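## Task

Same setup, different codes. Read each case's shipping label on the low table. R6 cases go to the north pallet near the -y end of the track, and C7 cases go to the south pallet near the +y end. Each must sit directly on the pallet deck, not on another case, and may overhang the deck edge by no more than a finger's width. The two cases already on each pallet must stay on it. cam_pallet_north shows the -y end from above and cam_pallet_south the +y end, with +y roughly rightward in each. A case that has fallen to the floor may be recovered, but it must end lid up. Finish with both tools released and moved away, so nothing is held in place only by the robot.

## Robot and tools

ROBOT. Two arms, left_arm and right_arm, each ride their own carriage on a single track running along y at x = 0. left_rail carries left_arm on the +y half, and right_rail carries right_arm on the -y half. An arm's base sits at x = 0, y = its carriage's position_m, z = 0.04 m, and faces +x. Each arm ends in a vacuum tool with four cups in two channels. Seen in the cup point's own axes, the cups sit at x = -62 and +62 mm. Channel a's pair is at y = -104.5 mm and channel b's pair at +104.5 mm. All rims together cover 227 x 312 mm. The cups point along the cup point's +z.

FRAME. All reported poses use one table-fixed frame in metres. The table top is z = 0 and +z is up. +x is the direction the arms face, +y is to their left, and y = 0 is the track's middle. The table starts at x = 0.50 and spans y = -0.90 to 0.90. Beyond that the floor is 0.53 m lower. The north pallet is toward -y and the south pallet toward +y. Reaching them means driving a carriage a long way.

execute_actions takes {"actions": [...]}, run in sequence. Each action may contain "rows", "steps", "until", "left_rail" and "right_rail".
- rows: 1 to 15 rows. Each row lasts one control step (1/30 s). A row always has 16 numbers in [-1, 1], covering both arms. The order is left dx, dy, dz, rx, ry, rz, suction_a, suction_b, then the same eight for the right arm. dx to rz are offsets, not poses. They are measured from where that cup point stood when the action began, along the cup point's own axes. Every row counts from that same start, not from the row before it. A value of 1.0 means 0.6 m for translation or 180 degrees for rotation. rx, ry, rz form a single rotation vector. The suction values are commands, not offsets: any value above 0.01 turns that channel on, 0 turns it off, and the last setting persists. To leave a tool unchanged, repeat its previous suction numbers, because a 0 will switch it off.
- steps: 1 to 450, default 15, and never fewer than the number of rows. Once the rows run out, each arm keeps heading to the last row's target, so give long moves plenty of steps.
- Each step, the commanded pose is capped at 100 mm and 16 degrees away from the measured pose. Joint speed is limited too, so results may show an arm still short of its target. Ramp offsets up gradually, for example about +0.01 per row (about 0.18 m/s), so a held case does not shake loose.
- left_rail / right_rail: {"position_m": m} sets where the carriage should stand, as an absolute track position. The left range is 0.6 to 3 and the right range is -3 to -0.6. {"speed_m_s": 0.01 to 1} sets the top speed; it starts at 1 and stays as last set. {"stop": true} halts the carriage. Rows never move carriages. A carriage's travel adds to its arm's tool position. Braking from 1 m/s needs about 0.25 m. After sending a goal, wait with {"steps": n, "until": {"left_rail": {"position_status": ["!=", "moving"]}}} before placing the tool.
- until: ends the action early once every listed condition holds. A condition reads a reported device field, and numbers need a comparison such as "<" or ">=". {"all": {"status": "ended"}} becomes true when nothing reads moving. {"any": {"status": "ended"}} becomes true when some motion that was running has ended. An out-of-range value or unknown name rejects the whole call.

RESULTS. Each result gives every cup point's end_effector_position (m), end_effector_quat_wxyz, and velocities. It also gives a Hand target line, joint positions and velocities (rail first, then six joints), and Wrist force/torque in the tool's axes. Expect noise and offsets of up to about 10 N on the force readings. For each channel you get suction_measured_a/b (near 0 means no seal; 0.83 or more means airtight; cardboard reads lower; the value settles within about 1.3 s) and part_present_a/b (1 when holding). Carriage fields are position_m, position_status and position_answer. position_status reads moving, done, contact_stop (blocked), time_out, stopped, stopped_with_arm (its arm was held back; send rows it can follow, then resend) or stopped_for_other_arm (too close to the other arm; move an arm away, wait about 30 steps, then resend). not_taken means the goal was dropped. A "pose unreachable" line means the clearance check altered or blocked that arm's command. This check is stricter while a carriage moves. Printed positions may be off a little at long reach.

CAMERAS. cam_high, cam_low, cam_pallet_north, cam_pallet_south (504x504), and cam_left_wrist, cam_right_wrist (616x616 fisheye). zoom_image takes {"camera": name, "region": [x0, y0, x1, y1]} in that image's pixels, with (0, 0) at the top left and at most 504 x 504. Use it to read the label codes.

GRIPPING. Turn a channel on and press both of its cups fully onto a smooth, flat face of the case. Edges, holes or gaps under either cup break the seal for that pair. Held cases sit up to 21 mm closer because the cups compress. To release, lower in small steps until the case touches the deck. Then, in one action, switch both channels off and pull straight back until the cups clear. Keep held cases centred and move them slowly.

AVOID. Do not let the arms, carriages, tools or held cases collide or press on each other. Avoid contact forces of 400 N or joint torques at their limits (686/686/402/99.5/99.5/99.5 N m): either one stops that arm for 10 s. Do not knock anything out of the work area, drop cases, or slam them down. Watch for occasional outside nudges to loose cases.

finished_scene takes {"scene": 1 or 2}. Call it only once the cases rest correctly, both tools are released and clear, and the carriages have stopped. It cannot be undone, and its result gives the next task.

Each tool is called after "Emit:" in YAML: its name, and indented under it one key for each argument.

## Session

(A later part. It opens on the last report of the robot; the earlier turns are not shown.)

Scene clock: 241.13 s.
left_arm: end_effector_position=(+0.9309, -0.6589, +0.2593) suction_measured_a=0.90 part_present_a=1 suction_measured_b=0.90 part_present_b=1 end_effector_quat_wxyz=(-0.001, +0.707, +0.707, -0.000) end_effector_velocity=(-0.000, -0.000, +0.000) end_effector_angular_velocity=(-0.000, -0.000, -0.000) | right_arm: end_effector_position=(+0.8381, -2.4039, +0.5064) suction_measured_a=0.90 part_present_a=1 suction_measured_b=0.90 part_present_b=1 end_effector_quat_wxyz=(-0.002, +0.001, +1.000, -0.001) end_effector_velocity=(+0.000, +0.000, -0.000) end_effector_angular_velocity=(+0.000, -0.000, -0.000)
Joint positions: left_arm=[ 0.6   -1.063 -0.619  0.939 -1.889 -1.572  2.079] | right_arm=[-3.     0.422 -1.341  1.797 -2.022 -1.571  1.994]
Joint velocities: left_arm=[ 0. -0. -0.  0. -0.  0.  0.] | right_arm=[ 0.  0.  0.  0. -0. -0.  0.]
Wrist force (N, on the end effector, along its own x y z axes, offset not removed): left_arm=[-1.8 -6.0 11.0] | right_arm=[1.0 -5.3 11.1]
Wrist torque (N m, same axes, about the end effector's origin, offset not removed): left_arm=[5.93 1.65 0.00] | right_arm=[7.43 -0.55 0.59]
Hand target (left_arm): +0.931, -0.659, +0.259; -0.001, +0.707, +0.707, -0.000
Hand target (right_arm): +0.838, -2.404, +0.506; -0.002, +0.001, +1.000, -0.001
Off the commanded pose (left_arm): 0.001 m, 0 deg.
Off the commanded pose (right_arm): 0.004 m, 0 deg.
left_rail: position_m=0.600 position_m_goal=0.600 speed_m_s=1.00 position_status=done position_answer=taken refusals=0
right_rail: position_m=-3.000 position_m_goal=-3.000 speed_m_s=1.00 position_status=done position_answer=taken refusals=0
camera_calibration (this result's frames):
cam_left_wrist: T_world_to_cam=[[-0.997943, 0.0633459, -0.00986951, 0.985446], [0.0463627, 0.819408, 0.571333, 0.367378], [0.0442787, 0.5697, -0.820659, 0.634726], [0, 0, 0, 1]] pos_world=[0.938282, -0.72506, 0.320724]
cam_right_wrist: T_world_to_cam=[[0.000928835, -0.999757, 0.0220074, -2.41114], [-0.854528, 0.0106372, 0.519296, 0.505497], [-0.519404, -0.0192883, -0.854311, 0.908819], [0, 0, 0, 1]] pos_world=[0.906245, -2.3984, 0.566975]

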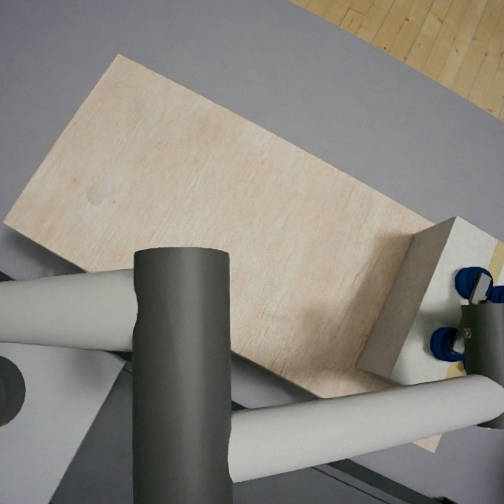

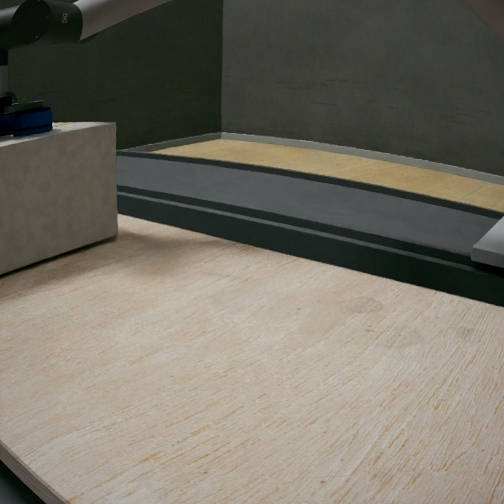

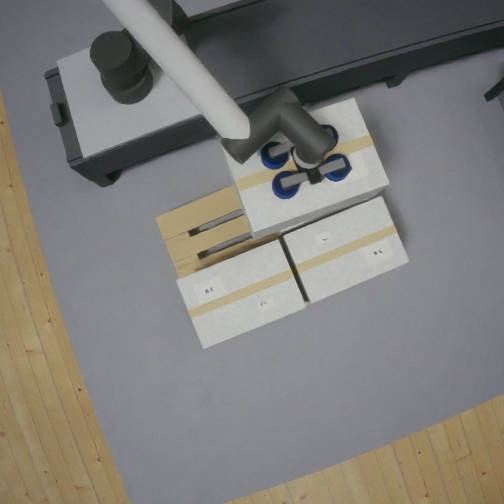

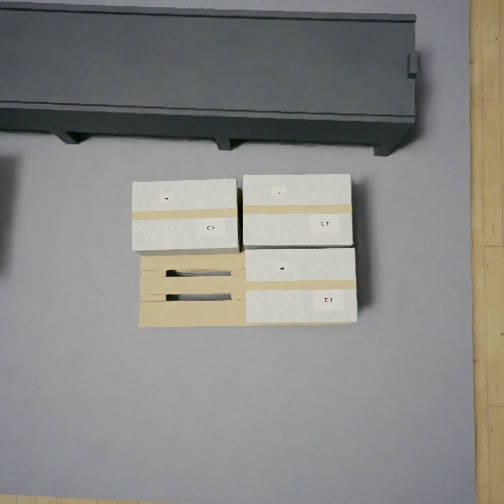

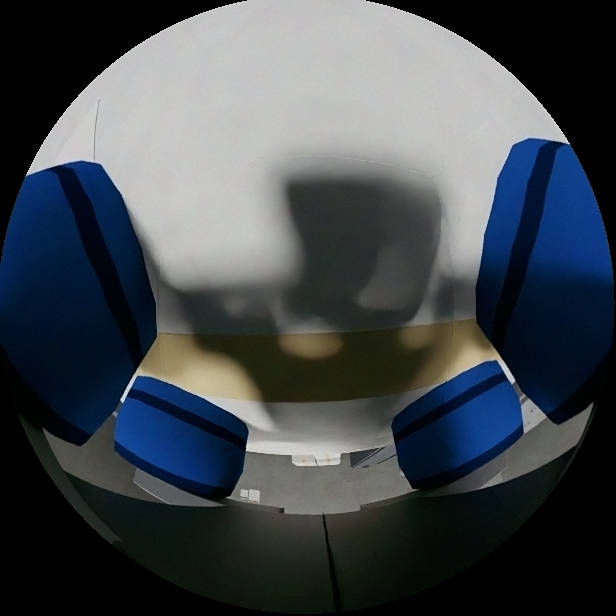

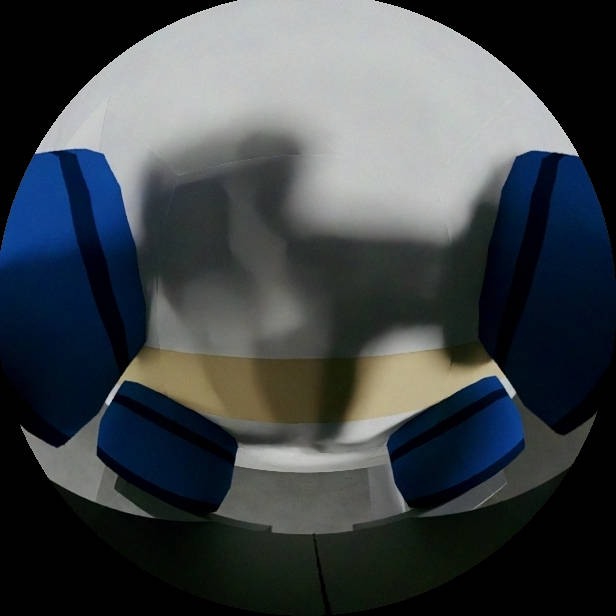

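Emit:
execute_actions:
  actions:
    - {"rows":[[0,0,-0.01,0,0,0,1,1,0,-0.01,0.005,0,0,0,1,1],[0,0,-0.025,0,0,0,1,1,0,-0.03,0.015,0,0,0,1,1],[0,0,-0.045,0,0,0,1,1,0,-0.06,0.035,0,0,0,1,1],[0.01,0,-0.065,0,0,-0.005,1,1,0.005,-0.1,0.06,0,0,0,1,1],[0.03,0.01,-0.08,0,0,-0.015,1,1,0.005,-0.15,0.09,0,0,-0.002,1,1],[0.06,0.02,-0.09,0,0,-0.03,1,1,0.01,-0.2,0.13,0,0,-0.003,1,1],[0.1,0.03,-0.09,0,0,-0.055,1,1,0.01,-0.26,0.17,0,0,-0.004,1,1],[0.15,0.05,-0.09,0,0,-0.085,1,1,0.015,-0.32,0.21,0,0,-0.005,1,1],[0.21,0.07,-0.09,0,0,-0.12,1,1,0.015,-0.38,0.25,0,0,-0.006,1,1],[0.28,0.09,-0.09,0,0,-0.16,1,1,0.02,-0.44,0.29,0,0,-0.007,1,1],[0.35,0.12,-0.09,0,0,-0.2,1,1,0.02,-0.5,0.33,0,0,-0.008,1,1],[0.43,0.15,-0.09,0,0,-0.24,1,1,0.025,-0.56,0.37,0,0,-0.009,1,1],[0.51,0.17,-0.09,0,0,-0.29,1,1,0.025,-0.62,0.41,0,0,-0.01,1,1],[0.6,0.2,-0.09,0,0,-0.34,1,1,0.03,-0.67,0.45,0,0,-0.011,1,1],[0.927,0.3,-0.09,0,0,-0.5185,1,1,0.03,-0.72,0.49,0,0,-0.012,1,1]],"steps":30}
    - {"left_rail":{"position_m":3.0},"steps":1}

Emit:
execute_actions:
  actions: []

Scene clock: 251.20 s.
left_arm: end_effector_position=(+1.0849, -0.2002, +0.3131) suction_measured_a=0.90 part_present_a=1 suction_measured_b=0.90 part_present_b=1 end_effector_quat_wxyz=(-0.013, +0.152, +0.988, +0.002) end_effector_velocity=(+0.164, +0.596, +0.004) end_effector_angular_velocity=(+0.009, -0.054, +1.582) | right_arm: end_effector_position=(+0.8148, -2.8231, +0.2233) suction_measured_a=0.90 part_present_a=1 suction_measured_b=0.90 part_present_b=1 end_effector_quat_wxyz=(-0.004, -0.017, +1.000, -0.003) end_effector_velocity=(+0.025, -0.153, -0.099) end_effector_angular_velocity=(+0.024, -0.046, +0.017)
Joint positions: left_arm=[ 0.6   -0.783 -0.896  1.387 -2.039 -1.583  1.094] | right_arm=[-3.    -0.028 -1.3    2.253 -2.515 -1.577  1.51 ]
Joint velocities: left_arm=[ 0.013  0.393 -0.238  0.442 -0.25   0.016 -1.19 ] | right_arm=[ 0.    -0.196  0.109  0.082 -0.237  0.023 -0.213]
Wrist force (N, on the end effector, along its own x y z axes, offset not removed): left_arm=[-2.5 -5.3 11.5] | right_arm=[-3.3 -32.7 29.8]
Wrist torque (N m, same axes, about the end effector's origin, offset not removed): left_arm=[5.93 1.84 0.16] | right_arm=[10.59 -0.79 0.96]
Hand target (left_arm): +1.104, -0.125, +0.313; -0.010, +0.048, +0.999, +0.002
Hand target (right_arm): +0.817, -2.837, +0.214; -0.002, -0.018, +1.000, -0.002
Off the commanded pose (left_arm): 0.101 m, 21 deg; position and orientation clipped at the last step of the last action.
Off the commanded pose (right_arm): 0.017 m, 0 deg.
left_rail: position_m=0.600 position_m_goal=3.000 speed_m_s=1.00 position_status=moving position_answer=taken refusals=0
right_rail: position_m=-3.000 position_m_goal=-3.000 speed_m_s=1.00 position_status=done position_answer=taken refusals=0
camera_calibration (this result's frames):
cam_left_wrist: T_world_to_cam=[[-0.361126, -0.932467, -0.00968441, 0.220268], [-0.753, 0.285465, 0.592875, 0.707182], [-0.550072, 0.221395, -0.805236, 0.98097], [0, 0, 0, 1]] pos_world=[1.15166, -0.213665, 0.372775]
cam_right_wrist: T_world_to_cam=[[0.0360333, -0.999032, 0.0252282, -2.85125], [-0.851775, -0.0174993, 0.523616, 0.554401], [-0.522668, -0.0403564, -0.851581, 0.589347], [0, 0, 0, 1]] pos_world=[0.882998, -2.81501, 0.283516]

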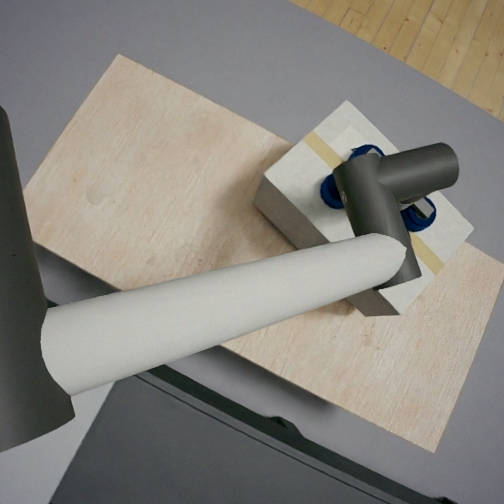

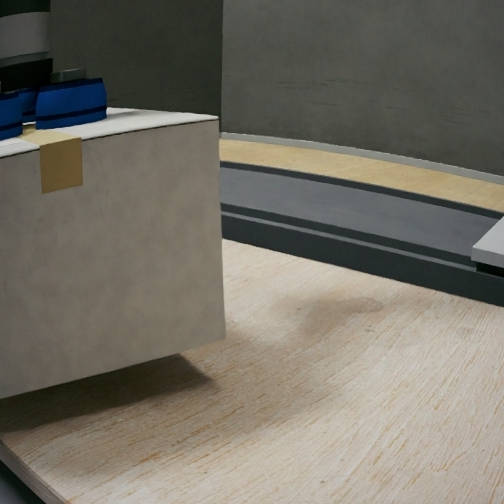

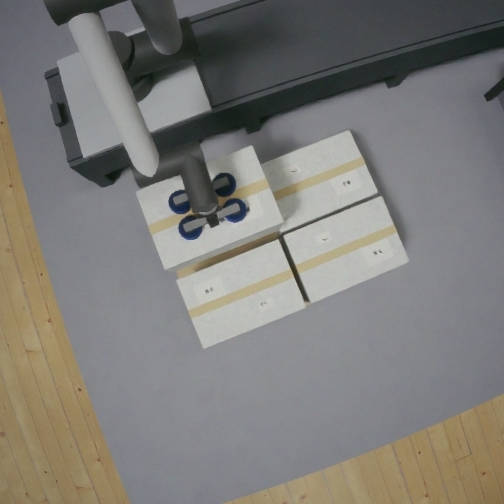

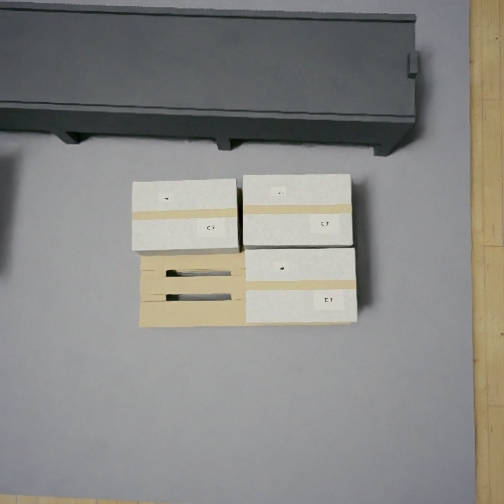

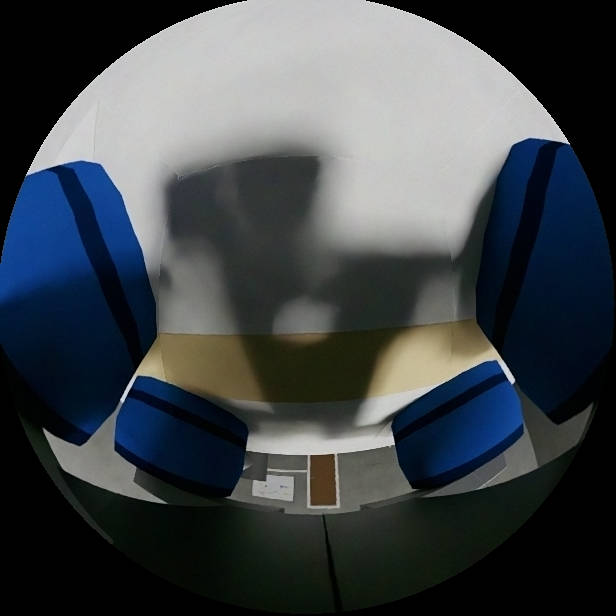

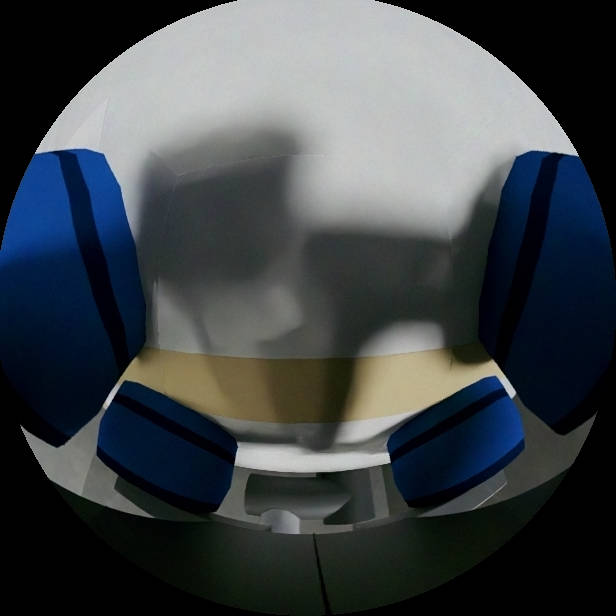

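Scene clock: 251.20 s.
left_arm: end_effector_position=(+1.0849, -0.2002, +0.3131) suction_measured_a=0.90 part_present_a=1 suction_measured_b=0.90 part_present_b=1 end_effector_quat_wxyz=(-0.013, +0.152, +0.988, +0.002) end_effector_velocity=(+0.164, +0.596, +0.004) end_effector_angular_velocity=(+0.009, -0.054, +1.582) | right_arm: end_effector_position=(+0.8148, -2.8231, +0.2233) suction_measured_a=0.90 part_present_a=1 suction_measured_b=0.90 part_present_b=1 end_effector_quat_wxyz=(-0.004, -0.017, +1.000, -0.003) end_effector_velocity=(+0.025, -0.153, -0.099) end_effector_angular_velocity=(+0.024, -0.046, +0.017)
Joint positions: left_arm=[ 0.6   -0.783 -0.896  1.387 -2.039 -1.583  1.094] | right_arm=[-3.    -0.028 -1.3    2.253 -2.515 -1.577  1.51 ]
Joint velocities: left_arm=[ 0.013  0.393 -0.238  0.442 -0.25   0.016 -1.19 ] | right_arm=[ 0.    -0.196  0.109  0.082 -0.237  0.023 -0.213]
Wrist force (N, on the end effector, along its own x y z axes, offset not removed): left_arm=[-2.5 -5.3 11.5] | right_arm=[-3.3 -32.7 29.8]
Wrist torque (N m, same axes, about the end effector's origin, offset not removed): left_arm=[5.93 1.84 0.16] | right_arm=[10.59 -0.79 0.96]
Hand target (left_arm): +1.104, -0.125, +0.313; -0.010, +0.048, +0.999, +0.002
Hand target (right_arm): +0.817, -2.837, +0.214; -0.002, -0.018, +1.000, -0.002
Off the commanded pose (left_arm): 0.101 m, 21 deg; position and orientation clipped at the last step of the last action.
Off the commanded pose (right_arm): 0.017 m, 0 deg.
left_rail: position_m=0.600 position_m_goal=3.000 speed_m_s=1.00 position_status=moving position_answer=taken refusals=0
right_rail: position_m=-3.000 position_m_goal=-3.000 speed_m_s=1.00 position_status=done position_answer=taken refusals=0
camera_calibration (this result's frames):
cam_left_wrist: T_world_to_cam=[[-0.361126, -0.932467, -0.00968441, 0.220268], [-0.753, 0.285465, 0.592875, 0.707182], [-0.550072, 0.221395, -0.805236, 0.98097], [0, 0, 0, 1]] pos_world=[1.15166, -0.213665, 0.372775]
cam_right_wrist: T_world_to_cam=[[0.0360333, -0.999032, 0.0252282, -2.85125], [-0.851775, -0.0174993, 0.523616, 0.554401], [-0.522668, -0.0403564, -0.851581, 0.589347], [0, 0, 0, 1]] pos_world=[0.882998, -2.81501, 0.283516]

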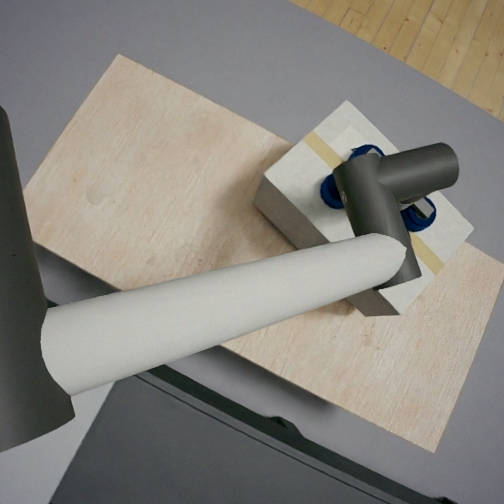

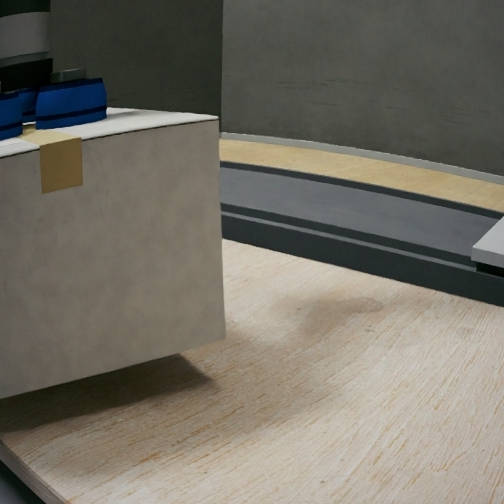

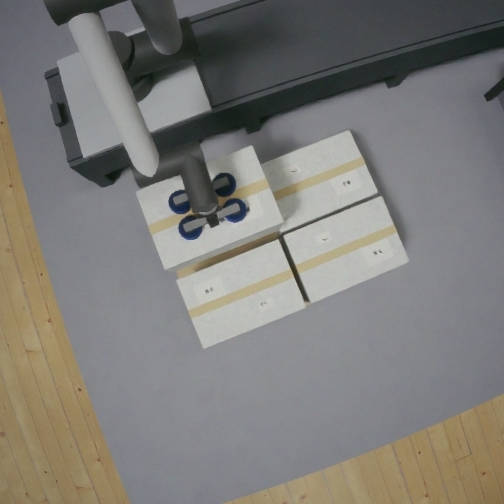

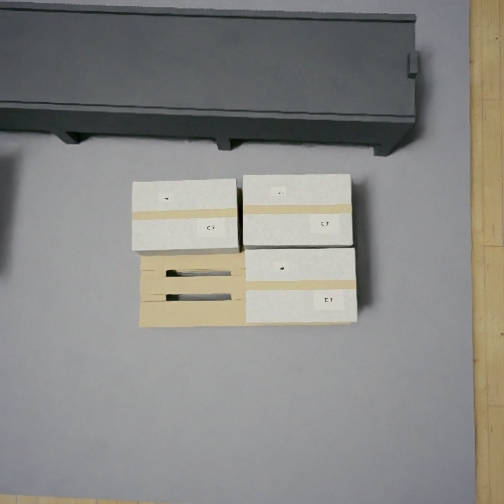

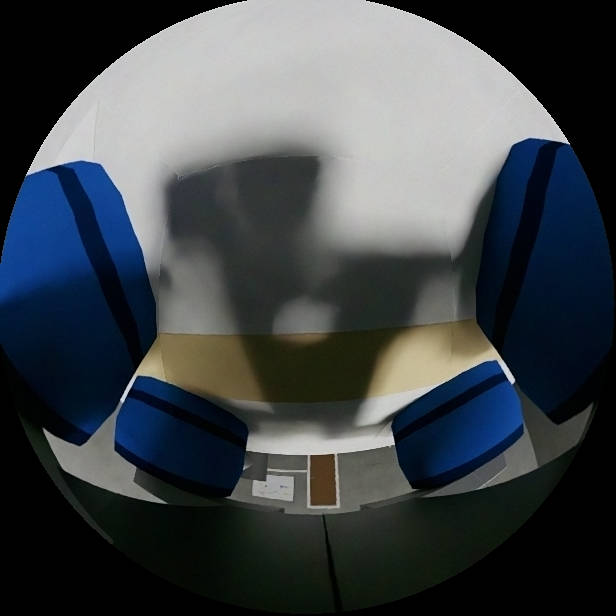

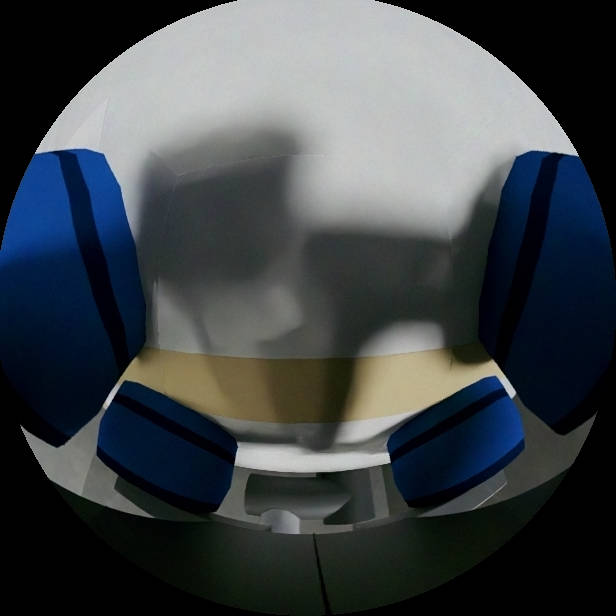

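Emit:
zoom_image:
  camera: "cam_pallet_north"
  region: [120, 130, 320, 330]

Region (120, 130, 320, 330) of cam_pallet_north's 504x504 image, scaled by 2.520, with more detail than that image has.

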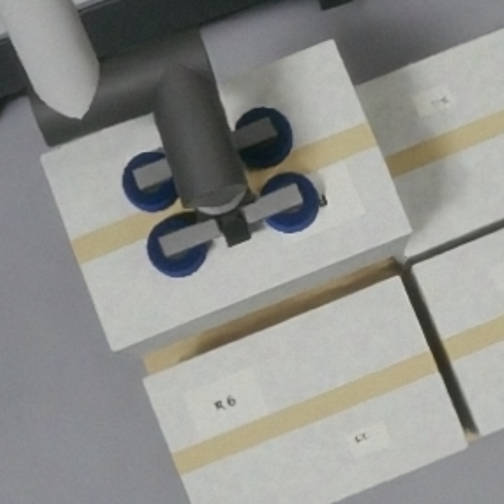

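Emit:
execute_actions:
  actions: []

Emit:
zoom_image:
  camera: "cam_pallet_north"
  region: [120, 130, 320, 330]

Scene clock: 256.27 s.
left_arm: end_effector_position=(+1.1035, +2.2728, +0.3127) suction_measured_a=0.90 part_present_a=1 suction_measured_b=0.90 part_present_b=1 end_effector_quat_wxyz=(-0.010, +0.048, +0.999, +0.002) end_effector_velocity=(-0.000, +0.000, -0.000) end_effector_angular_velocity=(+0.000, +0.000, -0.000) | right_arm: end_effector_position=(+0.8173, -2.8370, +0.2141) suction_measured_a=0.90 part_present_a=1 suction_measured_b=0.90 part_present_b=1 end_effector_quat_wxyz=(-0.002, -0.018, +1.000, -0.002) end_effector_velocity=(+0.000, +0.000, -0.000) end_effector_angular_velocity=(+0.000, -0.000, +0.000)
Joint positions: left_arm=[ 3.    -0.733 -0.924  1.441 -2.07  -1.58   0.935] | right_arm=[-3.    -0.046 -1.289  2.26  -2.538 -1.574  1.49 ]
Joint velocities: left_arm=[ 0.  0.  0.  0.  0. -0.  0.] | right_arm=[ 0.  0.  0. -0. -0.  0. -0.]
Wrist force (N, on the end effector, along its own x y z axes, offset not removed): left_arm=[4.1 -4.6 10.0] | right_arm=[1.3 -7.6 15.3]
Wrist torque (N m, same axes, about the end effector's origin, offset not removed): left_arm=[6.11 0.88 0.20] | right_arm=[7.13 -0.62 0.53]
Hand target (left_arm): +1.104, +2.273, +0.313; -0.010, +0.048, +0.999, +0.002
Hand target (right_arm): +0.817, -2.837, +0.214; -0.002, -0.018, +1.000, -0.002
Off the commanded pose (left_arm): 0.026 m, 9 deg; position and orientation clipped at the last step of the last action.
Off the commanded pose (right_arm): 0.001 m, 0 deg.
left_rail: position_m=3.000 position_m_goal=3.000 speed_m_s=1.00 position_status=done position_answer=taken refusals=0
right_rail: position_m=-3.000 position_m_goal=-3.000 speed_m_s=1.00 position_status=done position_answer=taken refusals=0
camera_calibration (this result's frames):
cam_left_wrist: T_world_to_cam=[[-0.159641, -0.987088, -0.0131269, 2.43585], [-0.799718, 0.121519, 0.587949, 0.441251], [-0.578762, 0.104359, -0.808791, 0.742169], [0, 0, 0, 1]] pos_world=[1.17128, 2.27332, 0.372802]
cam_right_wrist: T_world_to_cam=[[0.0382018, -0.999006, 0.0229546, -2.86623], [-0.854117, -0.0207206, 0.519668, 0.554707], [-0.518676, -0.0394582, -0.85406, 0.582108], [0, 0, 0, 1]] pos_world=[0.885205, -2.82892, 0.274685]

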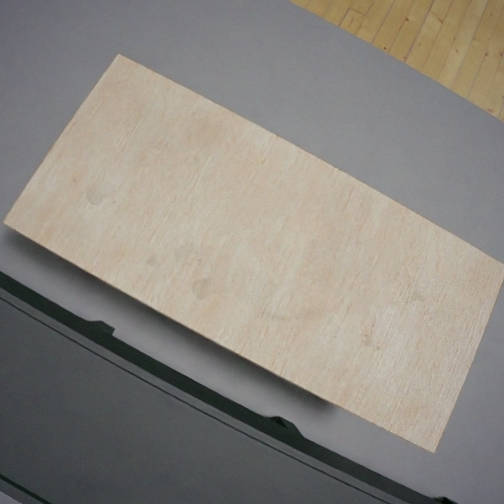

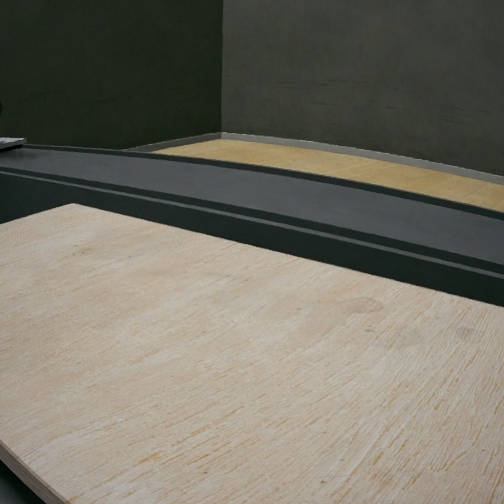

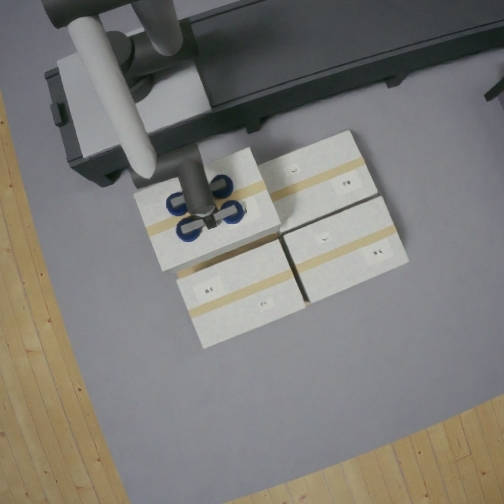

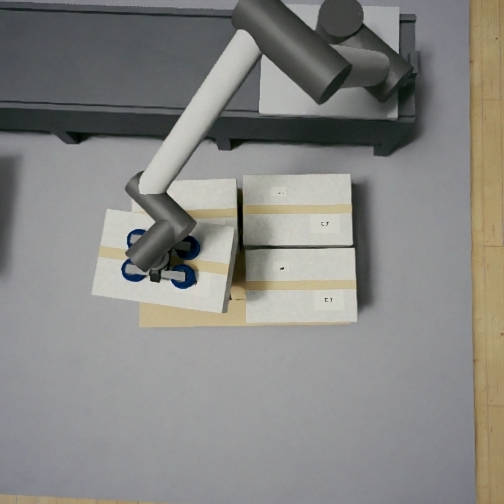

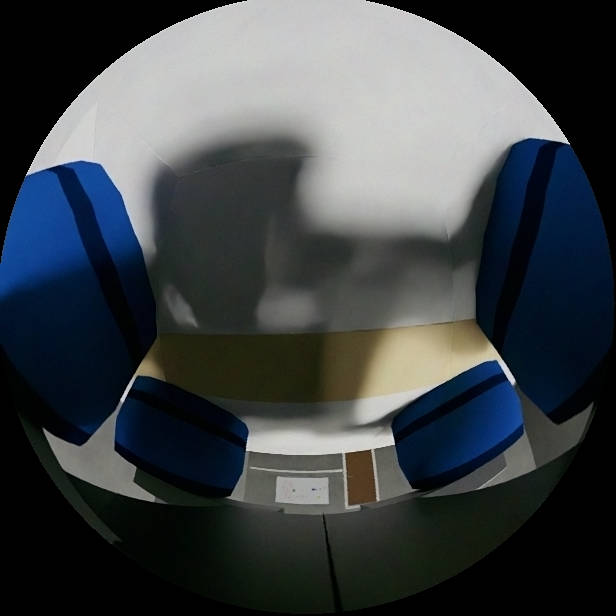

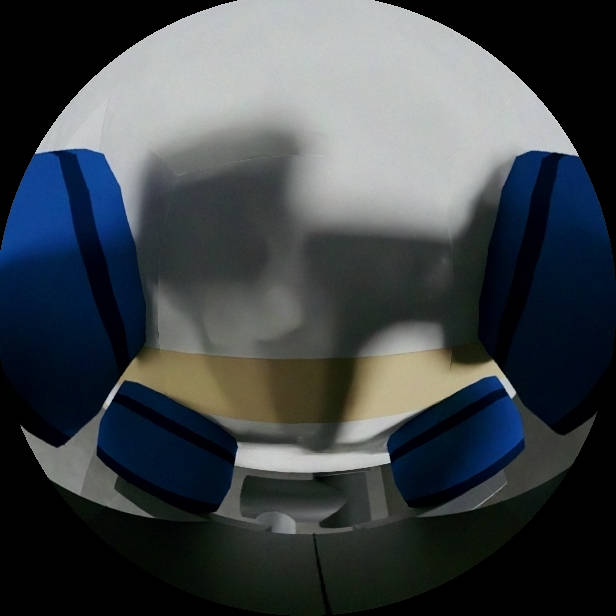

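Region (120, 130, 320, 330) of cam_pallet_north's 504x504 image, scaled by 2.520, with more detail than that image has.

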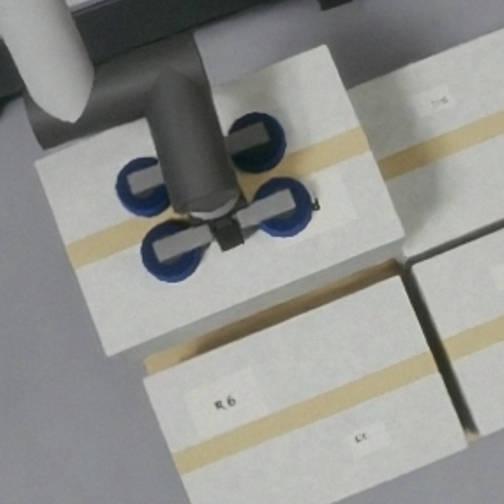

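Emit:
execute_actions:
  actions:
    - {"rows":[[-0.008,0.003,0.008,0,0,-0.003,1,1,-0.003,-0.002,0.008,0,0,0,1,1],[-0.022,0.008,0.025,0,-0.001,-0.008,1,1,-0.006,-0.004,0.025,0,0,0,1,1],[-0.042,0.016,0.048,0,-0.002,-0.015,1,1,-0.008,-0.005,0.05,-0.001,-0.001,0,1,1],[-0.065,0.025,0.075,0,-0.003,-0.023,1,1,-0.008,-0.005,0.08,-0.001,-0.001,0,1,1],[-0.09,0.034,0.103,0.001,-0.004,-0.031,1,1,-0.008,-0.005,0.11,-0.001,-0.001,0,1,1],[-0.112,0.042,0.13,0.001,-0.005,-0.039,1,1,-0.009,-0.005,0.14,-0.001,-0.001,0,1,1],[-0.13,0.049,0.15,0.001,-0.006,-0.045,1,1,-0.009,-0.005,0.165,-0.001,-0.001,0,1,1],[-0.143,0.0537,0.165,0.001,-0.0064,-0.049,1,1,-0.009,-0.005,0.18,-0.001,-0.001,0,1,1]],"steps":12}

Scene clock: 268.10 s.
left_arm: end_effector_position=(+1.1777, +2.2972, +0.2228) suction_measured_a=0.90 part_present_a=1 suction_measured_b=0.90 part_present_b=1 end_effector_quat_wxyz=(-0.002, -0.020, +1.000, +0.001) end_effector_velocity=(+0.124, +0.011, -0.126) end_effector_angular_velocity=(-0.012, -0.031, +0.183) | right_arm: end_effector_position=(+0.8187, -2.8403, +0.1198) suction_measured_a=0.90 part_present_a=1 suction_measured_b=0.90 part_present_b=1 end_effector_quat_wxyz=(-0.003, -0.018, +1.000, +0.000) end_effector_velocity=(+0.025, -0.000, -0.148) end_effector_angular_velocity=(+0.002, -0.035, -0.000)
Joint positions: left_arm=[ 3.    -0.685 -0.822  1.396 -2.141 -1.571  0.845] | right_arm=[-3.    -0.051 -1.164  2.294 -2.695 -1.571  1.485]
Joint velocities: left_arm=[ 0.     0.062  0.175 -0.129 -0.078  0.009 -0.121] | right_arm=[ 0.    -0.     0.224  0.023 -0.282  0.004 -0.   ]
Wrist force (N, on the end effector, along its own x y z axes, offset not removed): left_arm=[-14.7 0.2 36.5] | right_arm=[2.6 -2.7 41.8]
Wrist torque (N m, same axes, about the end effector's origin, offset not removed): left_arm=[7.30 0.35 -0.37] | right_arm=[8.87 -0.80 0.74]
Hand target (left_arm): +1.189, +2.298, +0.212; -0.000, -0.028, +1.000, +0.001
Hand target (right_arm): +0.822, -2.840, +0.106; -0.001, -0.018, +1.000, +0.000
Off the commanded pose (left_arm): 0.016 m, 1 deg.
Off the commanded pose (right_arm): 0.014 m, 0 deg.
left_rail: position_m=3.000 position_m_goal=3.000 speed_m_s=1.00 position_status=done position_answer=taken refusals=0
right_rail: position_m=-3.000 position_m_goal=-3.000 speed_m_s=1.00 position_status=done position_answer=taken refusals=0
camera_calibration (this result's frames):
cam_left_wrist: T_world_to_cam=[[-0.0228101, -0.999644, -0.0138317, 2.33841], [-0.819014, 0.0107508, 0.573672, 0.83081], [-0.573319, 0.0244138, -0.818968, 0.889336], [0, 0, 0, 1]] pos_world=[1.24366, 2.30693, 0.284069]
cam_right_wrist: T_world_to_cam=[[0.0381768, -0.999076, 0.0197226, -2.86714], [-0.853202, -0.0223156, 0.521104, 0.599409], [-0.520182, -0.0367215, -0.853265, 0.51105], [0, 0, 0, 1]] pos_world=[0.886714, -2.83235, 0.180255]

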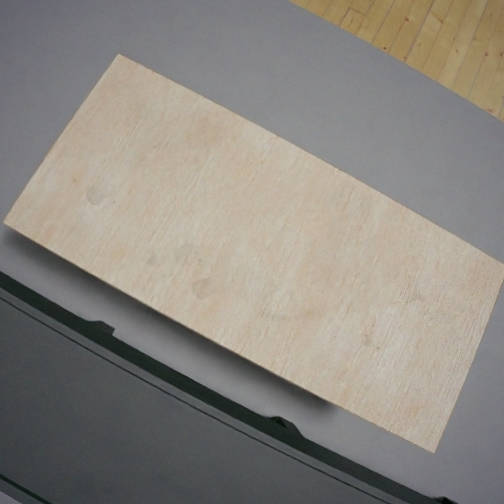

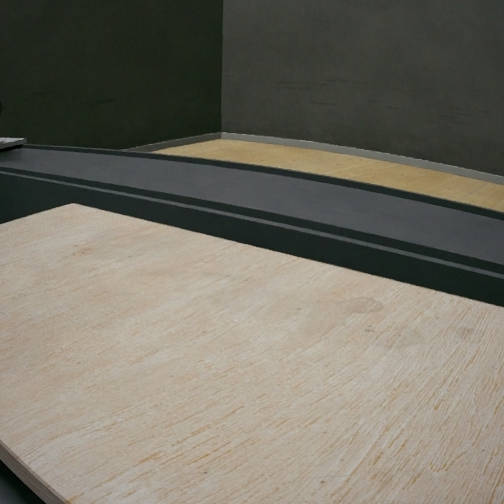

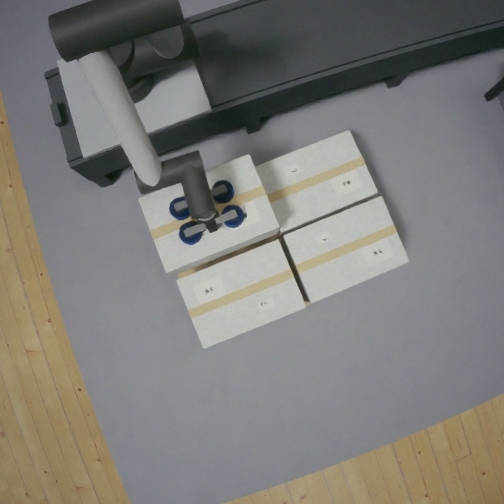

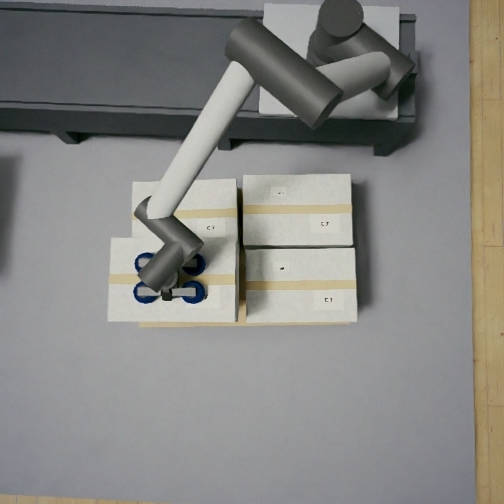

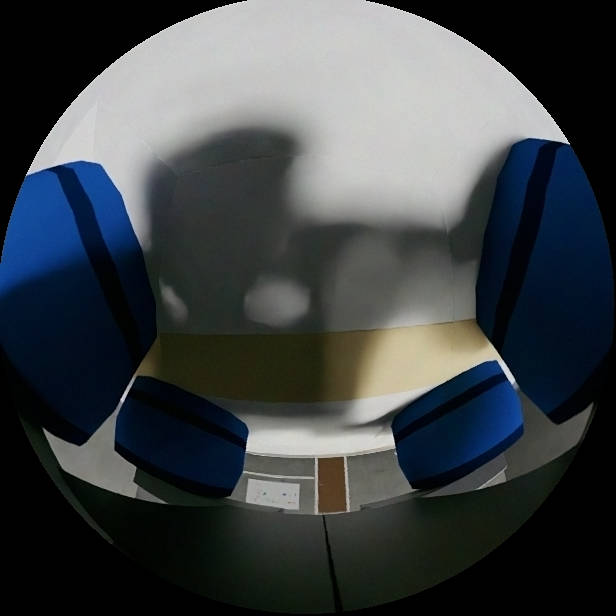

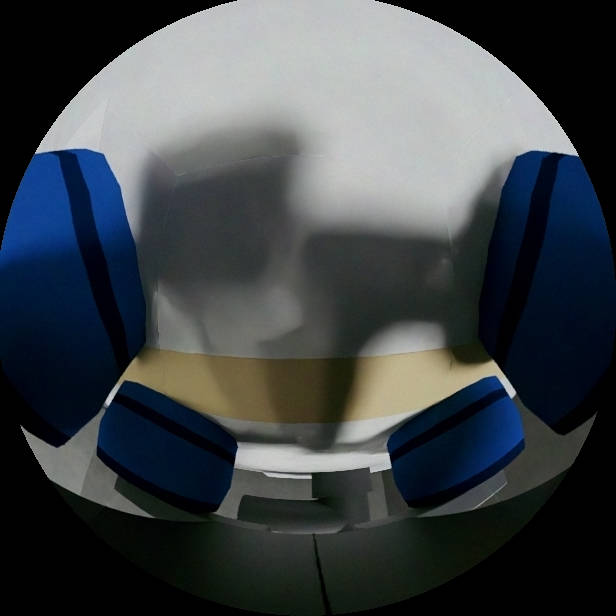

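Emit:
execute_actions:
  actions: []

Emit:
zoom_image:
  camera: "cam_pallet_south"
  region: [95, 190, 263, 358]

Emit:
zoom_image:
  camera: "cam_pallet_north"
  region: [120, 130, 320, 330]

Scene clock: 270.90 s.
left_arm: end_effector_position=(+1.1894, +2.2978, +0.2120) suction_measured_a=0.90 part_present_a=1 suction_measured_b=0.90 part_present_b=1 end_effector_quat_wxyz=(-0.000, -0.028, +1.000, +0.001) end_effector_velocity=(+0.000, +0.000, -0.000) end_effector_angular_velocity=(+0.000, +0.000, +0.000) | right_arm: end_effector_position=(+0.8216, -2.8403, +0.1064) suction_measured_a=0.90 part_present_a=1 suction_measured_b=0.90 part_present_b=1 end_effector_quat_wxyz=(-0.001, -0.018, +1.000, +0.000) end_effector_velocity=(-0.000, +0.000, +0.000) end_effector_angular_velocity=(-0.000, +0.000, -0.000)
Joint positions: left_arm=[ 3.    -0.68  -0.806  1.383 -2.147 -1.569  0.834] | right_arm=[-3.    -0.051 -1.143  2.295 -2.721 -1.571  1.485]
Joint velocities: left_arm=[ 0.  0.  0. -0.  0. -0.  0.] | right_arm=[ 0. -0. -0.  0.  0.  0.  0.]
Wrist force (N, on the end effector, along its own x y z axes, offset not removed): left_arm=[-0.6 -5.5 11.0] | right_arm=[1.0 -5.7 15.4]
Wrist torque (N m, same axes, about the end effector's origin, offset not removed): left_arm=[5.89 1.59 0.09] | right_arm=[7.53 -0.61 0.66]
Hand target (left_arm): +1.189, +2.298, +0.212; -0.000, -0.028, +1.000, +0.001
Hand target (right_arm): +0.822, -2.840, +0.106; -0.001, -0.018, +1.000, +0.000
Off the commanded pose (left_arm): 0.001 m, 0 deg.
Off the commanded pose (right_arm): 0.001 m, 0 deg.
left_rail: position_m=3.000 position_m_goal=3.000 speed_m_s=1.00 position_status=done position_answer=taken refusals=0
right_rail: position_m=-3.000 position_m_goal=-3.000 speed_m_s=1.00 position_status=done position_answer=taken refusals=0
camera_calibration (this result's frames):
cam_left_wrist: T_world_to_cam=[[-0.00630018, -0.999897, -0.0128809, 2.31987], [-0.820872, -0.00218494, 0.571108, 0.879003], [-0.571077, 0.0141716, -0.820774, 0.908469], [0, 0, 0, 1]] pos_world=[1.25497, 2.30868, 0.273524]
cam_right_wrist: T_world_to_cam=[[0.0381546, -0.999076, 0.019783, -2.86697], [-0.855341, -0.0224166, 0.51758, 0.610645], [-0.516658, -0.0366693, -0.855406, 0.498636], [0, 0, 0, 1]] pos_world=[0.889322, -2.83234, 0.167195]

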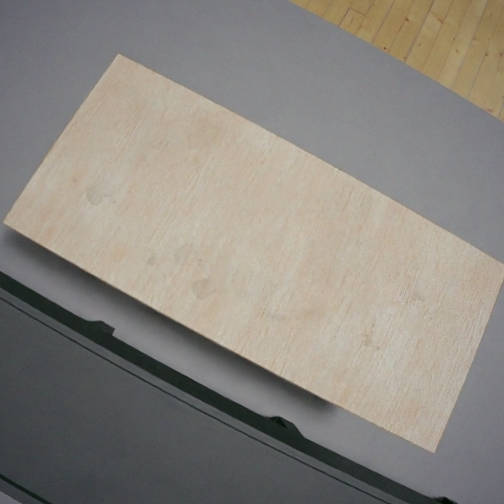

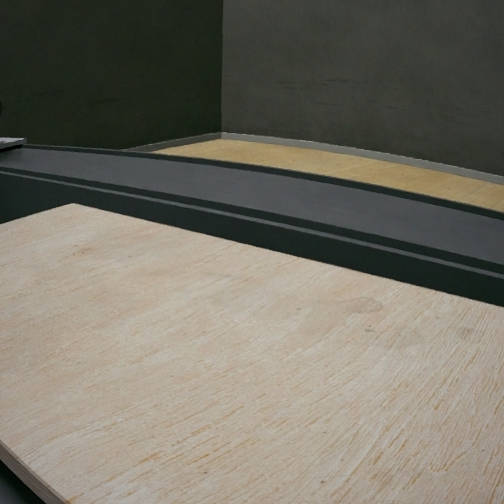

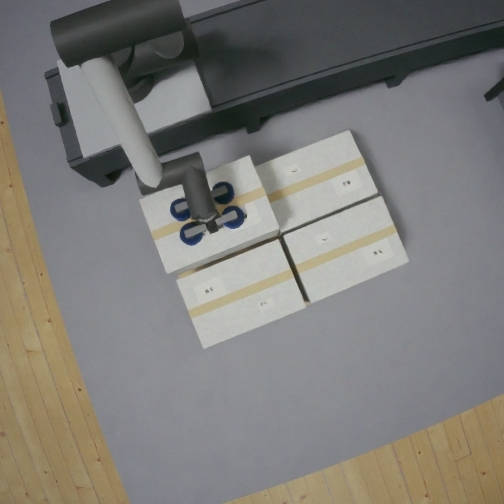

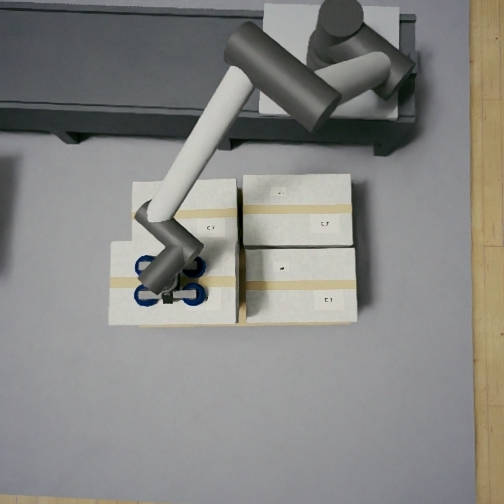

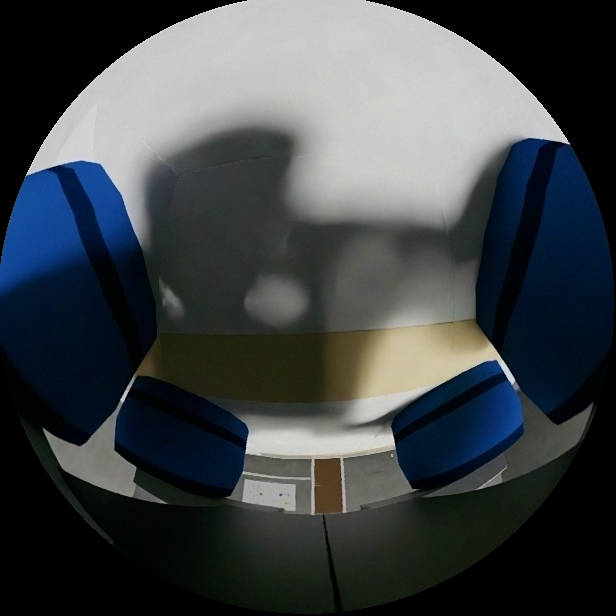

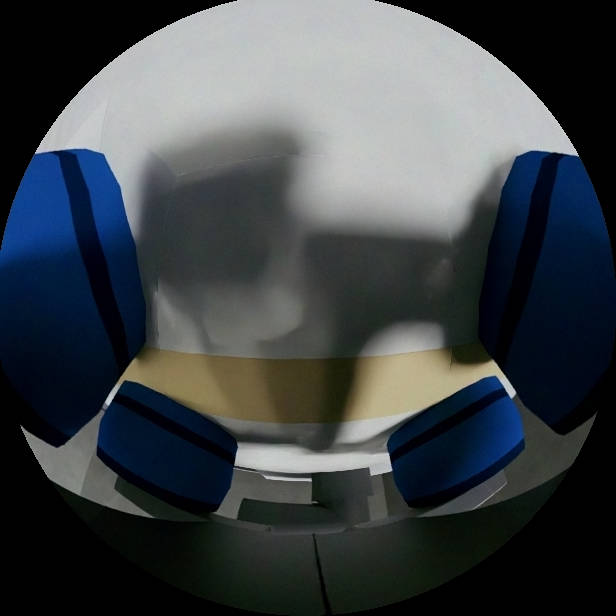

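Region (95, 190, 263, 358) of cam_pallet_south's 504x504 image, scaled by 3.000, with more detail than that image has.

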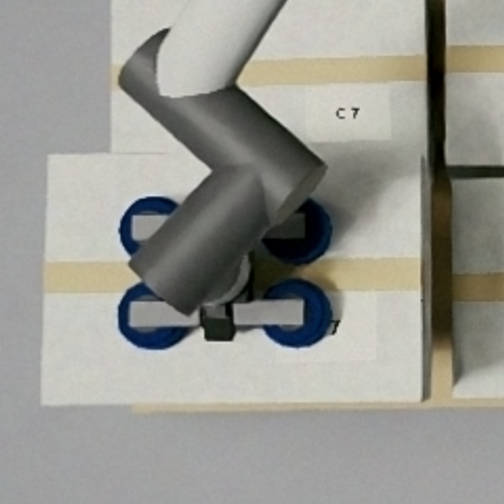

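Region (120, 130, 320, 330) of cam_pallet_north's 504x504 image, scaled by 2.520, with more detail than that image has.

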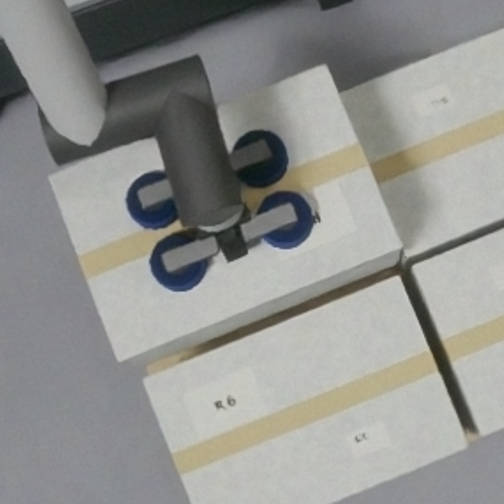

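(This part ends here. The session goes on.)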